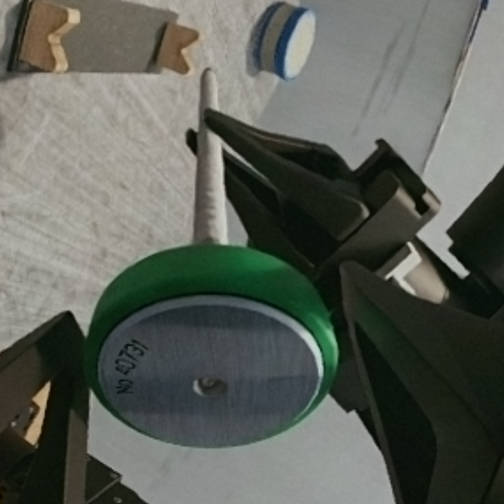

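Request:
execute_actions([
  {"rows":[
[0.0045,-0.0144,-0.0032,0.0037,0.0008,0,0.28,-0.0257,-0.0019,0.0008,0.0009,-0.0227,0.003,-0.95],
[0.0045,-0.0144,-0.0032,0.0037,0.0008,0,0.22,-0.0257,-0.0019,0.0008,0.0009,-0.0227,0.003,-0.95],
[0.0045,-0.0144,-0.0032,0.0037,0.0008,0,0.18,-0.0257,-0.0019,0.0008,0.0009,-0.0227,0.003,-0.95],
[0.0045,-0.0144,-0.0032,0.0037,0.0008,0,0.15,-0.0257,-0.0019,0.0008,0.0009,-0.0227,0.003,-0.95],
[0.0045,-0.0144,-0.0032,0.0037,0.0008,0,0.13,-0.0257,-0.0019,0.0008,0.0009,-0.0227,0.003,-0.95],
[0.0045,-0.0144,-0.0032,0.0037,0.0008,0,0.115,-0.0257,-0.0019,0.0008,0.0009,-0.0227,0.003,-0.95],
[0.0045,-0.0144,-0.0032,0.0037,0.0008,0,0.10,-0.0257,-0.0019,0.0008,0.0009,-0.0227,0.003,-0.95],
[0.0045,-0.0144,-0.0032,0.0037,0.0008,0,0.09,-0.0257,-0.0019,0.0008,0.0009,-0.0227,0.003,-0.95],
[0.0045,-0.0144,-0.0032,0.0037,0.0008,0,0.082,-0.0257,-0.0019,0.0008,0.0009,-0.0227,0.003,-0.95],
[0.0045,-0.0144,-0.0032,0.0037,0.0008,0,0.075,-0.0257,-0.0019,0.0008,0.0009,-0.0227,0.003,-0.95],
[0.0045,-0.0144,-0.0032,0.0037,0.0008,0,0.068,-0.0257,-0.0019,0.0008,0.0009,-0.0227,0.003,-0.95],
[0.0045,-0.0144,-0.0032,0.0037,0.0008,0,0.06,-0.0257,-0.0019,0.0008,0.0009,-0.0227,0.003,-0.95],
[0.0045,-0.0144,-0.0032,0.0037,0.0008,0,0.052,-0.0257,-0.0019,0.0008,0.0009,-0.0227,0.003,-0.95],
[0.0045,-0.0144,-0.0032,0.0037,0.0008,0,0.045,-0.0257,-0.0019,0.0008,0.0009,-0.0227,0.003,-0.95],
[0.0045,-0.0144,-0.0032,0.0037,0.0008,0,0.04,-0.0257,-0.0019,0.0008,0.0009,-0.0227,0.003,-0.95]
],"steps":15},
], pictures=false)

Request:
execute_actions([
  {"steps":10},
], pictures=false)

Request:
execute_actions([
  {"rows":[
[0.008,-0.0147,-0.0032,0.004,0.0041,0.0778,0.04,-0.0283,-0.0022,0.0006,0.0011,-0.0256,0.002,-0.95],
[0.008,-0.0147,-0.0032,0.0041,0.004,0.09,0.04,-0.0283,-0.0022,0.0006,0.0011,-0.0256,0.002,-0.95],
[0.008,-0.0147,-0.0032,0.0042,0.004,0.1022,0.04,-0.0283,-0.0022,0.0006,0.0011,-0.0256,0.002,-0.95],
[0.008,-0.0147,-0.0032,0.0042,0.0039,0.1144,0.04,-0.0283,-0.0022,0.0006,0.0011,-0.0256,0.002,-0.95],
[0.008,-0.0147,-0.0032,0.0043,0.0038,0.1267,0.04,-0.0283,-0.0022,0.0006,0.0011,-0.0256,0.002,-0.95],
[0.008,-0.0147,-0.0032,0.0044,0.0037,0.1389,0.04,-0.0283,-0.0022,0.0006,0.0011,-0.0256,0.002,-0.95],
[0.008,-0.0147,-0.0032,0.0045,0.0036,0.1511,0.04,-0.0283,-0.0022,0.0006,0.0011,-0.0256,0.002,-0.95],
[0.008,-0.0147,-0.0032,0.0046,0.0036,0.1633,0.04,-0.0283,-0.0022,0.0006,0.0011,-0.0256,0.002,-0.95],
[0.008,-0.0147,-0.0032,0.0046,0.0035,0.1756,0.04,-0.0283,-0.0022,0.0006,0.0011,-0.0256,0.002,-0.95],
[0.008,-0.0147,-0.0032,0.0047,0.0034,0.1878,0.04,-0.0283,-0.0022,0.0006,0.0011,-0.0256,0.002,-0.95],
[0.008,-0.0147,-0.0032,0.0048,0.0033,0.2,0.04,-0.0283,-0.0022,0.0006,0.0011,-0.0256,0.002,-0.95],
[0.008,-0.0147,-0.0032,0.0049,0.0032,0.2122,0.04,-0.0283,-0.0022,0.0006,0.0011,-0.0256,0.002,-0.95],
[0.008,-0.0147,-0.0032,0.005,0.0032,0.2244,0.04,-0.0283,-0.0022,0.0006,0.0011,-0.0256,0.002,-0.95],
[0.008,-0.0147,-0.0032,0.005,0.0031,0.2367,0.04,-0.0283,-0.0022,0.0006,0.0011,-0.0256,0.002,-0.95],
[0.008,-0.0147,-0.0032,0.0051,0.003,0.2489,0.04,-0.0283,-0.0022,0.0006,0.0011,-0.0256,0.002,-0.95]
],"steps":15},
], pictures=false)

Request:
execute_actions([
  {"steps":12},
], pictures=false)

Request:
execute_actions([
  {"rows":[
[-0.0033,-0.0147,-0.0032,0.0046,0.001,0.0778,0.04,-0.0283,-0.0022,0.0006,0.0011,-0.0256,0.002,-0.95],
[-0.0033,-0.0147,-0.0032,0.0046,0.0009,0.09,0.04,-0.0283,-0.0022,0.0006,0.0011,-0.0256,0.002,-0.95],
[-0.0033,-0.0147,-0.0032,0.0046,0.0008,0.1022,0.04,-0.0283,-0.0022,0.0006,0.0011,-0.0256,0.002,-0.95],
[-0.0033,-0.0147,-0.0032,0.0047,0.0007,0.1144,0.04,-0.0283,-0.0022,0.0006,0.0011,-0.0256,0.002,-0.95],
[-0.0033,-0.0147,-0.0032,0.0047,0.0006,0.1267,0.04,-0.0283,-0.0022,0.0006,0.0011,-0.0256,0.002,-0.95],
[-0.0033,-0.0147,-0.0032,0.0047,0.0005,0.1389,0.04,-0.0283,-0.0022,0.0006,0.0011,-0.0256,0.002,-0.95],
[-0.0033,-0.0147,-0.0032,0.0047,0.0004,0.1511,0.04,-0.0283,-0.0022,0.0006,0.0011,-0.0256,0.002,-0.95],
[-0.0033,-0.0147,-0.0032,0.0047,0.0003,0.1633,0.04,-0.0283,-0.0022,0.0006,0.0011,-0.0256,0.002,-0.95],
[-0.0033,-0.0147,-0.0032,0.0048,0.0002,0.1756,0.04,-0.0283,-0.0022,0.0006,0.0011,-0.0256,0.002,-0.95],
[-0.0033,-0.0147,-0.0032,0.0048,0.0001,0.1878,0.04,-0.0283,-0.0022,0.0006,0.0011,-0.0256,0.002,-0.95],
[-0.0033,-0.0147,-0.0032,0.0048,0.0,0.2,0.04,-0.0283,-0.0022,0.0006,0.0011,-0.0256,0.002,-0.95],
[-0.0033,-0.0147,-0.0032,0.0048,-0.0001,0.2122,0.04,-0.0283,-0.0022,0.0006,0.0011,-0.0256,0.002,-0.95],
[-0.0033,-0.0147,-0.0032,0.0048,-0.0002,0.2244,0.04,-0.0283,-0.0022,0.0006,0.0011,-0.0256,0.002,-0.95],
[-0.0033,-0.0147,-0.0032,0.0048,-0.0002,0.2367,0.04,-0.0283,-0.0022,0.0006,0.0011,-0.0256,0.002,-0.95],
[-0.0033,-0.0147,-0.0032,0.0048,-0.0003,0.2489,0.04,-0.0283,-0.0022,0.0006,0.0011,-0.0256,0.002,-0.95]
],"steps":15},
], pictures=false)

Request:
execute_actions([
  {"steps":12},
], pictures=false)

Request:
execute_actions([
  {"rows":[
[-0.0123,-0.0087,-0.0032,0.0041,-0.0024,0.0778,0.04,-0.0283,-0.0022,0.0006,0.0011,-0.0256,0.002,-0.95],
[-0.0123,-0.0087,-0.0032,0.004,-0.0025,0.09,0.04,-0.0283,-0.0022,0.0006,0.0011,-0.0256,0.002,-0.95],
[-0.0123,-0.0087,-0.0032,0.004,-0.0026,0.1022,0.04,-0.0283,-0.0022,0.0006,0.0011,-0.0256,0.002,-0.95],
[-0.0123,-0.0087,-0.0032,0.0039,-0.0026,0.1144,0.04,-0.0283,-0.0022,0.0006,0.0011,-0.0256,0.002,-0.95],
[-0.0123,-0.0087,-0.0032,0.0039,-0.0027,0.1267,0.04,-0.0283,-0.0022,0.0006,0.0011,-0.0256,0.002,-0.95],
[-0.0123,-0.0087,-0.0032,0.0038,-0.0028,0.1389,0.04,-0.0283,-0.0022,0.0006,0.0011,-0.0256,0.002,-0.95],
[-0.0123,-0.0087,-0.0032,0.0038,-0.0029,0.1511,0.04,-0.0283,-0.0022,0.0006,0.0011,-0.0256,0.002,-0.95],
[-0.0123,-0.0087,-0.0032,0.0037,-0.003,0.1633,0.04,-0.0283,-0.0022,0.0006,0.0011,-0.0256,0.002,-0.95],
[-0.0123,-0.0087,-0.0032,0.0037,-0.003,0.1756,0.04,-0.0283,-0.0022,0.0006,0.0011,-0.0256,0.002,-0.95],
[-0.0123,-0.0087,-0.0032,0.0036,-0.0031,0.1878,0.04,-0.0283,-0.0022,0.0006,0.0011,-0.0256,0.002,-0.95],
[-0.0123,-0.0087,-0.0032,0.0036,-0.0032,0.2,0.04,-0.0283,-0.0022,0.0006,0.0011,-0.0256,0.002,-0.95],
[-0.0123,-0.0087,-0.0032,0.0035,-0.0033,0.2122,0.04,-0.0283,-0.0022,0.0006,0.0011,-0.0256,0.002,-0.95],
[-0.0123,-0.0087,-0.0032,0.0035,-0.0033,0.2244,0.04,-0.0283,-0.0022,0.0006,0.0011,-0.0256,0.002,-0.95],
[-0.0123,-0.0087,-0.0032,0.0034,-0.0034,0.2367,0.04,-0.0283,-0.0022,0.0006,0.0011,-0.0256,0.002,-0.95],
[-0.0123,-0.0087,-0.0032,0.0034,-0.0035,0.2489,0.04,-0.0283,-0.0022,0.0006,0.0011,-0.0256,0.002,-0.95]
],"steps":15},
], pictures=false)

Request:
execute_actions([
  {"steps":12},
], pictures=false)

Scene clock: 2607.40 s of 5200.00 s.
left_arm: end_effector_position=(+0.2769, -0.0283, +0.2401) grip_measured=+0.076 end_effector_quat_wxyz=(+0.047, -0.462, +0.721, -0.514) | right_arm: end_effector_position=(+0.3453, -0.1173, +0.1659) grip_measured=-0.820 end_effector_quat_wxyz=(-0.329, +0.811, -0.463, -0.141)
Joint positions: left_arm=[-0.814  1.179  0.914 -0.224  0.08  -2.007  0.051] | right_arm=[ 0.306  1.635  1.325 -0.904 -0.653 -1.668  0.008]
Joint velocities: left_arm=[-0.007  0.007 -0.002 -0.066 -0.051 -0.095 -0.   ] | right_arm=[ 0.012  0.012 -0.002 -0.022 -0.037 -0.007 -0.   ]
Motor temperatures (°C, as the motors report them): left_arm=[29 33 60 49 28 28] | right_arm=[28 48 44 31 34 28]
Hand target (left_arm): +0.280, -0.029, +0.249; +0.050, -0.460, +0.719, -0.519
Hand target (right_arm): +0.338, -0.107, +0.175; -0.345, +0.803, -0.455, -0.170
Off the commanded pose (left_arm): 0.009 m, 1 deg.
Off the commanded pose (right_arm): 0.015 m, 4 deg.
Steps of this call (steps 1 to 90: nothing new was sent; then 50.70 s passed at rest; steps 91 to 105: all 15 steps of this action). Readings (end_effector_position):
91: left_arm (+0.2769, -0.0283, +0.2401) | right_arm (+0.3454, -0.1173, +0.1659)
92: left_arm (+0.2769, -0.0283, +0.2401) | right_arm (+0.3454, -0.1173, +0.1659)
94: left_arm (+0.2769, -0.0283, +0.2401) | right_arm (+0.3454, -0.1173, +0.1659)
98: left_arm (+0.2769, -0.0283, +0.2401) | right_arm (+0.3453, -0.1173, +0.1659)
105: the state above

Scene clock: 2607.73 s of 5200.00 s.
left_arm: end_effector_position=(+0.2769, -0.0283, +0.2401) grip_measured=+0.076 end_effector_quat_wxyz=(+0.047, -0.462, +0.721, -0.514) | right_arm: end_effector_position=(+0.3453, -0.1173, +0.1659) grip_measured=-0.820 end_effector_quat_wxyz=(-0.329, +0.811, -0.463, -0.141)
Joint positions: left_arm=[-0.814  1.179  0.914 -0.224  0.08  -2.007  0.051] | right_arm=[ 0.306  1.635  1.325 -0.904 -0.653 -1.668  0.008]
Joint velocities: left_arm=[-0.002 -0.017  0.002  0.022  0.007  0.022  0.001] | right_arm=[-0.007  0.007 -0.017 -0.081  0.007 -0.081 -0.001]
Motor temperatures (°C, as the motors report them): left_arm=[29 33 60 49 28 28] | right_arm=[28 48 44 31 34 28]
Hand target (left_arm): +0.280, -0.029, +0.249; +0.050, -0.460, +0.719, -0.519
Hand target (right_arm): +0.338, -0.107, +0.175; -0.345, +0.803, -0.455, -0.170
Off the commanded pose (left_arm): 0.009 m, 1 deg.
Off the commanded pose (right_arm): 0.015 m, 4 deg.
Steps of this call (steps 1 to 10: nothing new was sent). Readings (end_effector_position):
1: left_arm (+0.2769, -0.0283, +0.2401) | right_arm (+0.3453, -0.1173, +0.1659)
2: left_arm (+0.2769, -0.0283, +0.2401) | right_arm (+0.3453, -0.1173, +0.1659)
4: left_arm (+0.2769, -0.0283, +0.2401) | right_arm (+0.3453, -0.1173, +0.1659)
8: left_arm (+0.2769, -0.0283, +0.2401) | right_arm (+0.3453, -0.1173, +0.1659)
10: the state above

Scene clock: 2608.23 s of 5200.00 s.
left_arm: end_effector_position=(+0.2771, -0.0284, +0.2405) grip_measured=+0.076 end_effector_quat_wxyz=(+0.193, -0.235, +0.823, -0.479) | right_arm: end_effector_position=(+0.3452, -0.1172, +0.1660) grip_measured=-0.820 end_effector_quat_wxyz=(-0.329, +0.811, -0.463, -0.141)
Joint positions: left_arm=[-0.814  1.179  0.914 -0.222  0.08  -1.423  0.051] | right_arm=[ 0.306  1.635  1.325 -0.904 -0.654 -1.668  0.008]
Joint velocities: left_arm=[-0.007  0.007 -0.007 -0.037 -0.022  1.15  -0.   ] | right_arm=[-0.012 -0.002 -0.002  0.007  0.007 -0.007 -0.001]
Motor temperatures (°C, as the motors report them): left_arm=[29 33 60 49 28 28] | right_arm=[28 48 44 31 34 28]
Hand target (left_arm): +0.278, -0.031, +0.250; +0.239, -0.159, +0.836, -0.467
Hand target (right_arm): +0.338, -0.106, +0.176; -0.348, +0.803, -0.452, -0.173
Off the commanded pose (left_arm): 0.010 m, 11 deg.
Off the commanded pose (right_arm): 0.017 m, 5 deg.
Steps of this call (steps 1 to 15: all 15 steps of this action). Readings (end_effector_position):
1: left_arm (+0.2769, -0.0283, +0.2402) | right_arm (+0.3453, -0.1173, +0.1659)
2: left_arm (+0.2770, -0.0284, +0.2403) | right_arm (+0.3453, -0.1173, +0.1660)
4: left_arm (+0.2770, -0.0284, +0.2404) | right_arm (+0.3453, -0.1173, +0.1660)
8: left_arm (+0.2770, -0.0284, +0.2404) | right_arm (+0.3453, -0.1173, +0.1660)
15: the state above

Scene clock: 2608.63 s of 5200.00 s.
left_arm: end_effector_position=(+0.2771, -0.0284, +0.2405) grip_measured=+0.076 end_effector_quat_wxyz=(+0.229, -0.171, +0.839, -0.463) | right_arm: end_effector_position=(+0.3452, -0.1172, +0.1660) grip_measured=-0.820 end_effector_quat_wxyz=(-0.329, +0.811, -0.463, -0.141)
Joint positions: left_arm=[-0.814  1.179  0.914 -0.222  0.08  -1.27   0.051] | right_arm=[ 0.306  1.635  1.325 -0.904 -0.654 -1.668  0.008]
Joint velocities: left_arm=[-0.022  0.002 -0.022 -0.11   0.022  0.066  0.001] | right_arm=[ 0.007 -0.012 -0.012 -0.022 -0.022 -0.022 -0.001]
Motor temperatures (°C, as the motors report them): left_arm=[29 33 60 49 28 28] | right_arm=[28 48 44 31 34 28]
Hand target (left_arm): +0.278, -0.031, +0.250; +0.239, -0.159, +0.836, -0.467
Hand target (right_arm): +0.338, -0.106, +0.176; -0.348, +0.803, -0.452, -0.172
Off the commanded pose (left_arm): 0.010 m, 3 deg.
Off the commanded pose (right_arm): 0.017 m, 5 deg.
Steps of this call (steps 1 to 12: nothing new was sent). Readings (end_effector_position):
1: left_arm (+0.2771, -0.0284, +0.2405) | right_arm (+0.3452, -0.1172, +0.1660)
2: left_arm (+0.2771, -0.0284, +0.2405) | right_arm (+0.3452, -0.1172, +0.1660)
4: left_arm (+0.2771, -0.0284, +0.2405) | right_arm (+0.3452, -0.1172, +0.1660)
8: left_arm (+0.2771, -0.0284, +0.2405) | right_arm (+0.3452, -0.1172, +0.1660)
12: the state above

Scene clock: 2609.13 s of 5200.00 s.
left_arm: end_effector_position=(+0.2771, -0.0285, +0.2406) grip_measured=+0.076 end_effector_quat_wxyz=(+0.353, +0.078, +0.852, -0.377) | right_arm: end_effector_position=(+0.3452, -0.1171, +0.1661) grip_measured=-0.820 end_effector_quat_wxyz=(-0.329, +0.811, -0.462, -0.141)
Joint positions: left_arm=[-0.814  1.179  0.914 -0.221  0.08  -0.684  0.051] | right_arm=[ 0.306  1.635  1.325 -0.904 -0.654 -1.668  0.008]
Joint velocities: left_arm=[-0.007  0.027 -0.007 -0.081 -0.022  1.106 -0.   ] | right_arm=[-0.002 -0.002 -0.027 -0.022 -0.081 -0.022 -0.001]
Motor temperatures (°C, as the motors report them): left_arm=[29 33 60 49 28 28] | right_arm=[28 48 44 31 34 28]
Hand target (left_arm): +0.278, -0.031, +0.249; +0.391, +0.153, +0.838, -0.349
Hand target (right_arm): +0.338, -0.106, +0.176; -0.348, +0.803, -0.452, -0.173
Off the commanded pose (left_arm): 0.009 m, 11 deg.
Off the commanded pose (right_arm): 0.017 m, 5 deg.
Steps of this call (steps 1 to 15: all 15 steps of this action). Readings (end_effector_position):
1: left_arm (+0.2771, -0.0284, +0.2405) | right_arm (+0.3452, -0.1172, +0.1660)
2: left_arm (+0.2771, -0.0284, +0.2405) | right_arm (+0.3452, -0.1172, +0.1660)
4: left_arm (+0.2771, -0.0284, +0.2405) | right_arm (+0.3452, -0.1172, +0.1660)
8: left_arm (+0.2771, -0.0284, +0.2405) | right_arm (+0.3452, -0.1172, +0.1660)
15: the state above

Scene clock: 2609.53 s of 5200.00 s.
left_arm: end_effector_position=(+0.2771, -0.0285, +0.2406) grip_measured=+0.076 end_effector_quat_wxyz=(+0.381, +0.144, +0.844, -0.349) | right_arm: end_effector_position=(+0.3452, -0.1171, +0.1661) grip_measured=-0.820 end_effector_quat_wxyz=(-0.329, +0.811, -0.462, -0.141)
Joint positions: left_arm=[-0.814  1.179  0.914 -0.221  0.08  -0.53   0.051] | right_arm=[ 0.306  1.635  1.325 -0.904 -0.654 -1.668  0.008]
Joint velocities: left_arm=[ 0.007  0.002  0.002  0.022 -0.037  0.066 -0.001] | right_arm=[-0.002 -0.027 -0.007  0.051 -0.022 -0.051 -0.   ]
Motor temperatures (°C, as the motors report them): left_arm=[29 33 60 49 28 28] | right_arm=[28 48 44 31 34 28]
Hand target (left_arm): +0.278, -0.031, +0.249; +0.391, +0.153, +0.838, -0.349
Hand target (right_arm): +0.338, -0.106, +0.176; -0.348, +0.803, -0.452, -0.173
Off the commanded pose (left_arm): 0.009 m, 3 deg.
Off the commanded pose (right_arm): 0.017 m, 5 deg.
Steps of this call (steps 1 to 12: nothing new was sent). Readings (end_effector_position):
1: left_arm (+0.2771, -0.0285, +0.2406) | right_arm (+0.3452, -0.1171, +0.1661)
2: left_arm (+0.2771, -0.0285, +0.2406) | right_arm (+0.3452, -0.1171, +0.1661)
4: left_arm (+0.2771, -0.0285, +0.2406) | right_arm (+0.3452, -0.1171, +0.1661)
8: left_arm (+0.2771, -0.0285, +0.2406) | right_arm (+0.3452, -0.1171, +0.1661)
12: the state above

Scene clock: 2610.03 s of 5200.00 s.
left_arm: end_effector_position=(+0.2771, -0.0285, +0.2407) grip_measured=+0.076 end_effector_quat_wxyz=(+0.466, +0.382, +0.766, -0.223) | right_arm: end_effector_position=(+0.3451, -0.1170, +0.1662) grip_measured=-0.820 end_effector_quat_wxyz=(-0.329, +0.811, -0.462, -0.142)
Joint positions: left_arm=[-0.814  1.179  0.914 -0.221  0.08   0.059  0.051] | right_arm=[ 0.306  1.635  1.325 -0.904 -0.655 -1.668  0.008]
Joint velocities: left_arm=[0.012 0.002 0.022 0.081 0.051 1.106 0.001] | right_arm=[-0.002  0.007  0.002  0.022 -0.051 -0.095  0.001]
Motor temperatures (°C, as the motors report them): left_arm=[29 33 60 49 28 28] | right_arm=[28 48 44 31 34 28]
Hand target (left_arm): +0.278, -0.031, +0.249; +0.491, +0.446, +0.726, -0.184
Hand target (right_arm): +0.338, -0.106, +0.176; -0.348, +0.803, -0.452, -0.173
Off the commanded pose (left_arm): 0.009 m, 11 deg.
Off the commanded pose (right_arm): 0.017 m, 5 deg.
Steps of this call (steps 1 to 15: all 15 steps of this action). Readings (end_effector_position):
1: left_arm (+0.2771, -0.0285, +0.2406) | right_arm (+0.3452, -0.1171, +0.1661)
2: left_arm (+0.2771, -0.0285, +0.2406) | right_arm (+0.3452, -0.1171, +0.1661)
4: left_arm (+0.2771, -0.0285, +0.2407) | right_arm (+0.3451, -0.1171, +0.1661)
8: left_arm (+0.2771, -0.0285, +0.2407) | right_arm (+0.3451, -0.1171, +0.1661)
15: the state above

Scene clock: 2610.43 s of 5200.00 s.
left_arm: end_effector_position=(+0.2771, -0.0285, +0.2407) grip_measured=+0.076 end_effector_quat_wxyz=(+0.482, +0.440, +0.734, -0.187) | right_arm: end_effector_position=(+0.3451, -0.1170, +0.1662) grip_measured=-0.820 end_effector_quat_wxyz=(-0.329, +0.811, -0.462, -0.142)
Joint positions: left_arm=[-0.814  1.179  0.914 -0.221  0.08   0.213  0.051] | right_arm=[ 0.306  1.635  1.325 -0.904 -0.655 -1.668  0.008]
Joint velocities: left_arm=[ 0.007 -0.002  0.007  0.081  0.051  0.081 -0.001] | right_arm=[ 0.007 -0.002  0.007  0.022  0.022 -0.007  0.   ]
Motor temperatures (°C, as the motors report them): left_arm=[29 33 60 49 28 28] | right_arm=[28 48 44 31 34 28]
Hand target (left_arm): +0.278, -0.031, +0.249; +0.491, +0.446, +0.726, -0.184
Hand target (right_arm): +0.338, -0.106, +0.176; -0.348, +0.803, -0.452, -0.173
Off the commanded pose (left_arm): 0.009 m, 2 deg.
Off the commanded pose (right_arm): 0.017 m, 5 deg.
Steps of this call (steps 1 to 12: nothing new was sent). Readings (end_effector_position):
1: left_arm (+0.2771, -0.0285, +0.2407) | right_arm (+0.3451, -0.1170, +0.1662)
2: left_arm (+0.2771, -0.0285, +0.2407) | right_arm (+0.3451, -0.1170, +0.1662)
4: left_arm (+0.2771, -0.0285, +0.2407) | right_arm (+0.3451, -0.1170, +0.1662)
8: left_arm (+0.2771, -0.0285, +0.2407) | right_arm (+0.3451, -0.1170, +0.1662)
12: the state above

Request:
execute_actions([
  {"rows":[
[-0.0145,0.0037,-0.0032,-0.0003,-0.0039,0.0778,0.04,-0.0283,-0.0022,0.0006,0.0011,-0.0256,0.002,-0.95],
[-0.0145,0.0037,-0.0032,-0.0004,-0.0039,0.09,0.04,-0.0283,-0.0022,0.0006,0.0011,-0.0256,0.002,-0.95],
[-0.0145,0.0037,-0.0032,-0.0005,-0.0039,0.1022,0.04,-0.0283,-0.0022,0.0006,0.0011,-0.0256,0.002,-0.95],
[-0.0145,0.0037,-0.0032,-0.0005,-0.0039,0.1144,0.04,-0.0283,-0.0022,0.0006,0.0011,-0.0256,0.002,-0.95],
[-0.0145,0.0037,-0.0032,-0.0006,-0.0039,0.1267,0.04,-0.0283,-0.0022,0.0006,0.0011,-0.0256,0.002,-0.95],
[-0.0145,0.0037,-0.0032,-0.0007,-0.0039,0.1389,0.04,-0.0283,-0.0022,0.0006,0.0011,-0.0256,0.002,-0.95],
[-0.0145,0.0037,-0.0032,-0.0008,-0.0039,0.1511,0.04,-0.0283,-0.0022,0.0006,0.0011,-0.0256,0.002,-0.95],
[-0.0145,0.0037,-0.0032,-0.0009,-0.0039,0.1633,0.04,-0.0283,-0.0022,0.0006,0.0011,-0.0256,0.002,-0.95],
[-0.0145,0.0037,-0.0032,-0.0009,-0.0039,0.1756,0.04,-0.0283,-0.0022,0.0006,0.0011,-0.0256,0.002,-0.95],
[-0.0145,0.0037,-0.0032,-0.001,-0.0039,0.1878,0.04,-0.0283,-0.0022,0.0006,0.0011,-0.0256,0.002,-0.95],
[-0.0145,0.0037,-0.0032,-0.0011,-0.0038,0.2,0.04,-0.0283,-0.0022,0.0006,0.0011,-0.0256,0.002,-0.95],
[-0.0145,0.0037,-0.0032,-0.0012,-0.0038,0.2122,0.04,-0.0283,-0.0022,0.0006,0.0011,-0.0256,0.002,-0.95],
[-0.0145,0.0037,-0.0032,-0.0013,-0.0038,0.2244,0.04,-0.0283,-0.0022,0.0006,0.0011,-0.0256,0.002,-0.95],
[-0.0145,0.0037,-0.0032,-0.0013,-0.0038,0.2367,0.04,-0.0283,-0.0022,0.0006,0.0011,-0.0256,0.002,-0.95],
[-0.0145,0.0037,-0.0032,-0.0014,-0.0038,0.2489,0.04,-0.0283,-0.0022,0.0006,0.0011,-0.0256,0.002,-0.95]
],"steps":15},
], pictures=false)

Request:
execute_actions([
  {"steps":12},
], pictures=false)

Request:
execute_actions([
  {"rows":[
[-0.0083,0.0125,-0.0032,-0.0028,-0.0027,0.0778,0.04,-0.0283,-0.0022,0.0006,0.0011,-0.0256,0.002,-0.95],
[-0.0083,0.0125,-0.0032,-0.0029,-0.0026,0.09,0.04,-0.0283,-0.0022,0.0006,0.0011,-0.0256,0.002,-0.95],
[-0.0083,0.0125,-0.0032,-0.0029,-0.0025,0.1022,0.04,-0.0283,-0.0022,0.0006,0.0011,-0.0256,0.002,-0.95],
[-0.0083,0.0125,-0.0032,-0.003,-0.0025,0.1144,0.04,-0.0283,-0.0022,0.0006,0.0011,-0.0256,0.002,-0.95],
[-0.0083,0.0125,-0.0032,-0.003,-0.0024,0.1267,0.04,-0.0283,-0.0022,0.0006,0.0011,-0.0256,0.002,-0.95],
[-0.0083,0.0125,-0.0032,-0.0031,-0.0024,0.1389,0.04,-0.0283,-0.0022,0.0006,0.0011,-0.0256,0.002,-0.95],
[-0.0083,0.0125,-0.0032,-0.0031,-0.0023,0.1511,0.04,-0.0283,-0.0022,0.0006,0.0011,-0.0256,0.002,-0.95],
[-0.0083,0.0125,-0.0032,-0.0032,-0.0023,0.1633,0.04,-0.0283,-0.0022,0.0006,0.0011,-0.0256,0.002,-0.95],
[-0.0083,0.0125,-0.0032,-0.0032,-0.0022,0.1756,0.04,-0.0283,-0.0022,0.0006,0.0011,-0.0256,0.002,-0.95],
[-0.0083,0.0125,-0.0032,-0.0033,-0.0021,0.1878,0.04,-0.0283,-0.0022,0.0006,0.0011,-0.0256,0.002,-0.95],
[-0.0083,0.0125,-0.0032,-0.0033,-0.0021,0.2,0.04,-0.0283,-0.0022,0.0006,0.0011,-0.0256,0.002,-0.95],
[-0.0083,0.0125,-0.0032,-0.0034,-0.002,0.2122,0.04,-0.0283,-0.0022,0.0006,0.0011,-0.0256,0.002,-0.95],
[-0.0083,0.0125,-0.0032,-0.0034,-0.002,0.2244,0.04,-0.0283,-0.0022,0.0006,0.0011,-0.0256,0.002,-0.95],
[-0.0083,0.0125,-0.0032,-0.0035,-0.0019,0.2367,0.04,-0.0283,-0.0022,0.0006,0.0011,-0.0256,0.002,-0.95],
[-0.0083,0.0125,-0.0032,-0.0036,-0.0019,0.2489,0.04,-0.0283,-0.0022,0.0006,0.0011,-0.0256,0.002,-0.95]
],"steps":15},
], pictures=false)

Request:
execute_actions([
  {"steps":12},
], pictures=false)

Request:
execute_actions([
  {"rows":[
[0.0024,0.0148,-0.0032,-0.0039,0.0,0.0778,0.04,-0.0283,-0.0022,0.0006,0.0011,-0.0256,0.002,-0.95],
[0.0024,0.0148,-0.0032,-0.0039,0.0001,0.09,0.04,-0.0283,-0.0022,0.0006,0.0011,-0.0256,0.002,-0.95],
[0.0024,0.0148,-0.0032,-0.0039,0.0001,0.1022,0.04,-0.0283,-0.0022,0.0006,0.0011,-0.0256,0.002,-0.95],
[0.0024,0.0148,-0.0032,-0.0039,0.0002,0.1144,0.04,-0.0283,-0.0022,0.0006,0.0011,-0.0256,0.002,-0.95]
],"steps":12},
], pictures=false)

Request:
execute_actions([
  {"steps":10},
])

Request:
zoom_image(camera="cam_right_wrist", region=[270, 20, 410, 160])

Request:
zoom_image(camera="cam_left_wrist", region=[270, 340, 360, 430])

Scene clock: 2644.47 s of 5200.00 s.
left_arm: end_effector_position=(+0.2771, -0.0285, +0.2407) grip_measured=+0.076 end_effector_quat_wxyz=(+0.516, +0.635, +0.574, -0.038) | right_arm: end_effector_position=(+0.3451, -0.1170, +0.1662) grip_measured=-0.820 end_effector_quat_wxyz=(-0.329, +0.811, -0.462, -0.142)
Joint positions: left_arm=[-0.814  1.179  0.914 -0.22   0.08   0.805  0.051] | right_arm=[ 0.306  1.635  1.325 -0.904 -0.655 -1.668  0.008]
Joint velocities: left_arm=[-0.007 -0.017  0.012  0.051  0.007  1.15   0.   ] | right_arm=[-0.007 -0.017  0.002 -0.051 -0.007 -0.022  0.001]
Motor temperatures (°C, as the motors report them): left_arm=[29 33 60 50 28 28] | right_arm=[28 48 44 31 34 28]
Hand target (left_arm): +0.279, -0.030, +0.249; +0.524, +0.678, +0.515, +0.009
Hand target (right_arm): +0.338, -0.106, +0.176; -0.348, +0.803, -0.452, -0.173
Off the commanded pose (left_arm): 0.009 m, 11 deg.
Off the commanded pose (right_arm): 0.017 m, 5 deg.
Steps of this call (steps 1 to 90: nothing new was sent; then 30.53 s passed at rest; steps 91 to 105: all 15 steps of this action). Readings (end_effector_position):
91: left_arm (+0.2771, -0.0285, +0.2407) | right_arm (+0.3451, -0.1170, +0.1662)
92: left_arm (+0.2771, -0.0285, +0.2407) | right_arm (+0.3451, -0.1170, +0.1662)
94: left_arm (+0.2771, -0.0285, +0.2407) | right_arm (+0.3451, -0.1170, +0.1662)
98: left_arm (+0.2771, -0.0285, +0.2407) | right_arm (+0.3451, -0.1170, +0.1662)
105: the state above

Scene clock: 2644.87 s of 5200.00 s.
left_arm: end_effector_position=(+0.2771, -0.0285, +0.2407) grip_measured=+0.076 end_effector_quat_wxyz=(+0.517, +0.677, +0.523, +0.002) | right_arm: end_effector_position=(+0.3450, -0.1169, +0.1662) grip_measured=-0.820 end_effector_quat_wxyz=(-0.329, +0.811, -0.462, -0.142)
Joint positions: left_arm=[-0.814  1.179  0.914 -0.22   0.08   0.959  0.051] | right_arm=[ 0.306  1.635  1.325 -0.904 -0.656 -1.668  0.008]
Joint velocities: left_arm=[-0.007 -0.002 -0.002  0.037  0.007  0.037 -0.001] | right_arm=[-0.012 -0.012  0.002  0.007  0.022  0.051 -0.   ]
Motor temperatures (°C, as the motors report them): left_arm=[29 33 60 50 28 28] | right_arm=[28 48 44 31 34 28]
Hand target (left_arm): +0.279, -0.030, +0.249; +0.524, +0.678, +0.515, +0.009
Hand target (right_arm): +0.337, -0.106, +0.176; -0.348, +0.803, -0.452, -0.173
Off the commanded pose (left_arm): 0.009 m, 2 deg.
Off the commanded pose (right_arm): 0.017 m, 5 deg.
Steps of this call (steps 1 to 12: nothing new was sent). Readings (end_effector_position):
1: left_arm (+0.2771, -0.0285, +0.2407) | right_arm (+0.3451, -0.1170, +0.1662)
2: left_arm (+0.2771, -0.0285, +0.2407) | right_arm (+0.3451, -0.1170, +0.1662)
4: left_arm (+0.2771, -0.0285, +0.2407) | right_arm (+0.3451, -0.1170, +0.1662)
8: left_arm (+0.2771, -0.0285, +0.2407) | right_arm (+0.3450, -0.1169, +0.1662)
12: the state above

Scene clock: 2645.37 s of 5200.00 s.
left_arm: end_effector_position=(+0.2772, -0.0286, +0.2410) grip_measured=+0.076 end_effector_quat_wxyz=(+0.495, +0.800, +0.303, +0.153) | right_arm: end_effector_position=(+0.3450, -0.1169, +0.1663) grip_measured=-0.820 end_effector_quat_wxyz=(-0.330, +0.811, -0.462, -0.142)
Joint positions: left_arm=[-0.814  1.179  0.914 -0.219  0.08   1.551  0.051] | right_arm=[ 0.306  1.635  1.325 -0.904 -0.656 -1.668  0.008]
Joint velocities: left_arm=[ 0.012 -0.007  0.002  0.022 -0.007  1.165  0.   ] | right_arm=[-0.017 -0.007  0.012  0.022 -0.051 -0.022  0.001]
Motor temperatures (°C, as the motors report them): left_arm=[29 33 60 50 28 28] | right_arm=[28 48 44 31 34 28]
Hand target (left_arm): +0.279, -0.030, +0.250; +0.485, +0.819, +0.233, +0.199
Hand target (right_arm): +0.337, -0.106, +0.176; -0.348, +0.803, -0.452, -0.174
Off the commanded pose (left_arm): 0.009 m, 11 deg.
Off the commanded pose (right_arm): 0.017 m, 5 deg.
Steps of this call (steps 1 to 15: all 15 steps of this action). Readings (end_effector_position):
1: left_arm (+0.2772, -0.0286, +0.2408) | right_arm (+0.3450, -0.1169, +0.1662)
2: left_arm (+0.2772, -0.0286, +0.2408) | right_arm (+0.3450, -0.1169, +0.1662)
4: left_arm (+0.2772, -0.0286, +0.2409) | right_arm (+0.3450, -0.1169, +0.1662)
8: left_arm (+0.2772, -0.0286, +0.2409) | right_arm (+0.3450, -0.1169, +0.1662)
15: the state above

Scene clock: 2645.77 s of 5200.00 s.
left_arm: end_effector_position=(+0.2772, -0.0286, +0.2410) grip_measured=+0.076 end_effector_quat_wxyz=(+0.482, +0.821, +0.241, +0.190) | right_arm: end_effector_position=(+0.3450, -0.1168, +0.1663) grip_measured=-0.820 end_effector_quat_wxyz=(-0.330, +0.811, -0.462, -0.142)
Joint positions: left_arm=[-0.814  1.179  0.914 -0.219  0.08   1.704  0.051] | right_arm=[ 0.306  1.635  1.325 -0.904 -0.657 -1.668  0.008]
Joint velocities: left_arm=[-0.022  0.007 -0.002 -0.022  0.037  0.022 -0.   ] | right_arm=[ 0.017 -0.027  0.007  0.022 -0.051 -0.037  0.   ]
Motor temperatures (°C, as the motors report them): left_arm=[29 33 60 50 28 28] | right_arm=[28 48 44 31 34 28]
Hand target (left_arm): +0.279, -0.030, +0.250; +0.485, +0.819, +0.233, +0.199
Hand target (right_arm): +0.337, -0.106, +0.176; -0.348, +0.803, -0.452, -0.174
Off the commanded pose (left_arm): 0.009 m, 2 deg.
Off the commanded pose (right_arm): 0.017 m, 5 deg.
Steps of this call (steps 1 to 12: nothing new was sent). Readings (end_effector_position):
1: left_arm (+0.2772, -0.0286, +0.2410) | right_arm (+0.3450, -0.1169, +0.1663)
2: left_arm (+0.2772, -0.0286, +0.2410) | right_arm (+0.3450, -0.1169, +0.1663)
4: left_arm (+0.2772, -0.0286, +0.2410) | right_arm (+0.3450, -0.1169, +0.1663)
8: left_arm (+0.2772, -0.0286, +0.2410) | right_arm (+0.3450, -0.1169, +0.1663)
12: the state above

Scene clock: 2646.17 s of 5200.00 s.
left_arm: end_effector_position=(+0.2771, -0.0288, +0.2411) grip_measured=+0.076 end_effector_quat_wxyz=(+0.446, +0.849, +0.108, +0.264) | right_arm: end_effector_position=(+0.3450, -0.1168, +0.1663) grip_measured=-0.820 end_effector_quat_wxyz=(-0.330, +0.811, -0.462, -0.142)
Joint positions: left_arm=[-0.814  1.179  0.914 -0.219  0.082  2.021  0.051] | right_arm=[ 0.306  1.635  1.325 -0.904 -0.657 -1.668  0.008]
Joint velocities: left_arm=[-0.007 -0.002 -0.022 -0.007  0.007  0.227  0.001] | right_arm=[-0.007 -0.002  0.017  0.022  0.037 -0.007 -0.001]
Motor temperatures (°C, as the motors report them): left_arm=[29 33 60 50 28 28] | right_arm=[28 48 44 31 34 28]
Hand target (left_arm): +0.279, -0.030, +0.250; +0.445, +0.847, +0.090, +0.275
Hand target (right_arm): +0.337, -0.106, +0.176; -0.349, +0.803, -0.452, -0.174
Off the commanded pose (left_arm): 0.009 m, 3 deg.
Off the commanded pose (right_arm): 0.017 m, 5 deg.
Steps of this call (steps 1 to 12: all 12 steps of this action). Readings (end_effector_position):
1: left_arm (+0.2773, -0.0286, +0.2411) | right_arm (+0.3450, -0.1168, +0.1663)
2: left_arm (+0.2773, -0.0286, +0.2411) | right_arm (+0.3450, -0.1168, +0.1663)
4: left_arm (+0.2773, -0.0286, +0.2411) | right_arm (+0.3450, -0.1168, +0.1663)
8: left_arm (+0.2772, -0.0287, +0.2411) | right_arm (+0.3450, -0.1168, +0.1663)
12: the state above

Scene clock: 2646.50 s of 5200.00 s.
left_arm: end_effector_position=(+0.2771, -0.0288, +0.2411) grip_measured=+0.076 end_effector_quat_wxyz=(+0.442, +0.850, +0.095, +0.271) | right_arm: end_effector_position=(+0.3450, -0.1168, +0.1663) grip_measured=-0.820 end_effector_quat_wxyz=(-0.330, +0.811, -0.462, -0.142)
Joint positions: left_arm=[-0.814  1.179  0.914 -0.219  0.082  2.052  0.051] | right_arm=[ 0.306  1.635  1.325 -0.904 -0.657 -1.668  0.008]
Joint velocities: left_arm=[ 0.007  0.012 -0.002  0.037 -0.066  0.051 -0.001] | right_arm=[-0.007  0.007  0.002 -0.037 -0.022 -0.007  0.001]
Motor temperatures (°C, as the motors report them): left_arm=[29 33 60 50 28 28] | right_arm=[28 48 44 31 34 28]
Hand target (left_arm): +0.279, -0.030, +0.250; +0.445, +0.847, +0.090, +0.275
Hand target (right_arm): +0.337, -0.106, +0.176; -0.349, +0.803, -0.452, -0.174
Off the commanded pose (left_arm): 0.009 m, 1 deg.
Off the commanded pose (right_arm): 0.017 m, 5 deg.
Steps of this call (steps 1 to 10: nothing new was sent). Readings (end_effector_position):
1: left_arm (+0.2771, -0.0288, +0.2411) | right_arm (+0.3450, -0.1168, +0.1663)
2: left_arm (+0.2771, -0.0288, +0.2411) | right_arm (+0.3450, -0.1168, +0.1663)
4: left_arm (+0.2771, -0.0288, +0.2411) | right_arm (+0.3450, -0.1168, +0.1663)
8: left_arm (+0.2771, -0.0288, +0.2411) | right_arm (+0.3450, -0.1168, +0.1663)
10: the state above

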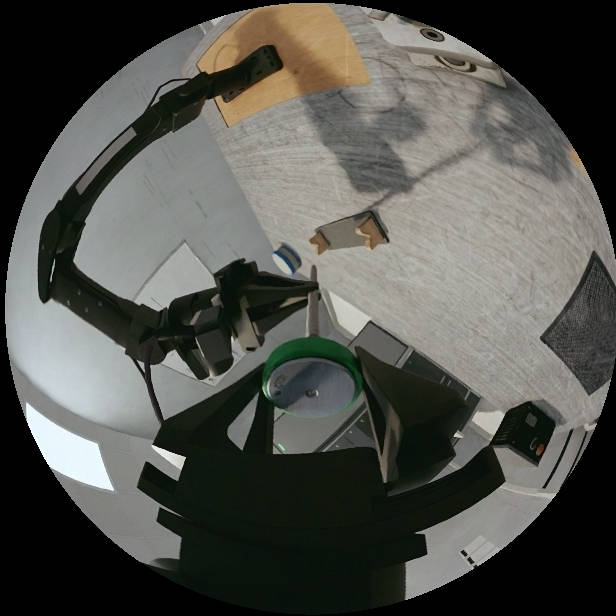

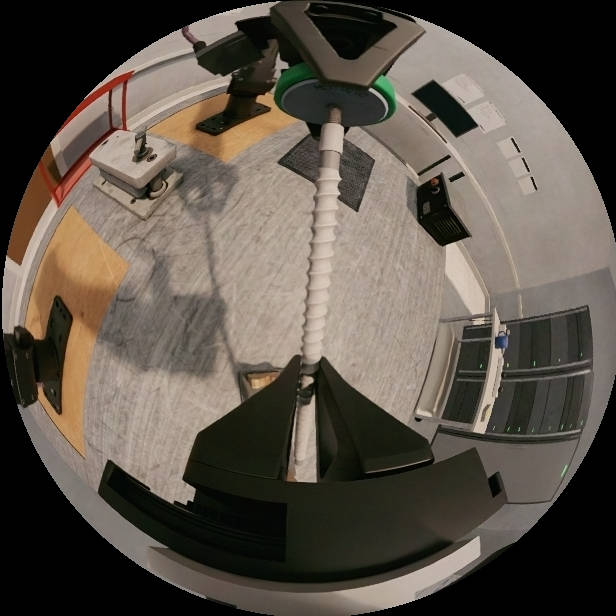

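Region (270, 20, 410, 160) of cam_right_wrist's 616x616 image, scaled by 3.600, with more detail than that image has.

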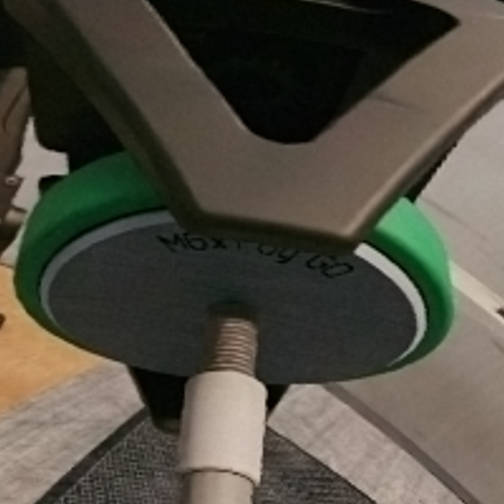

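Region (270, 340, 360, 430) of cam_left_wrist's 616x616 image, scaled by 5.600, with more detail than that image has.

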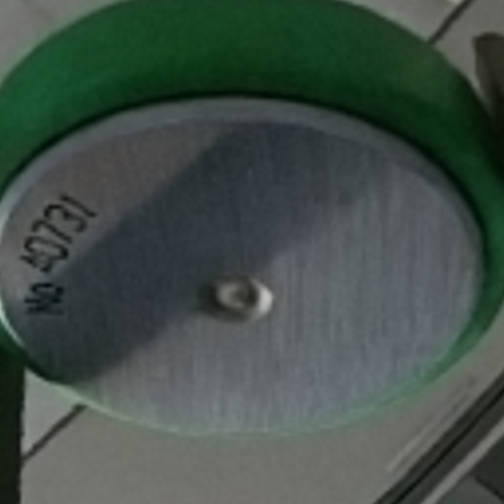

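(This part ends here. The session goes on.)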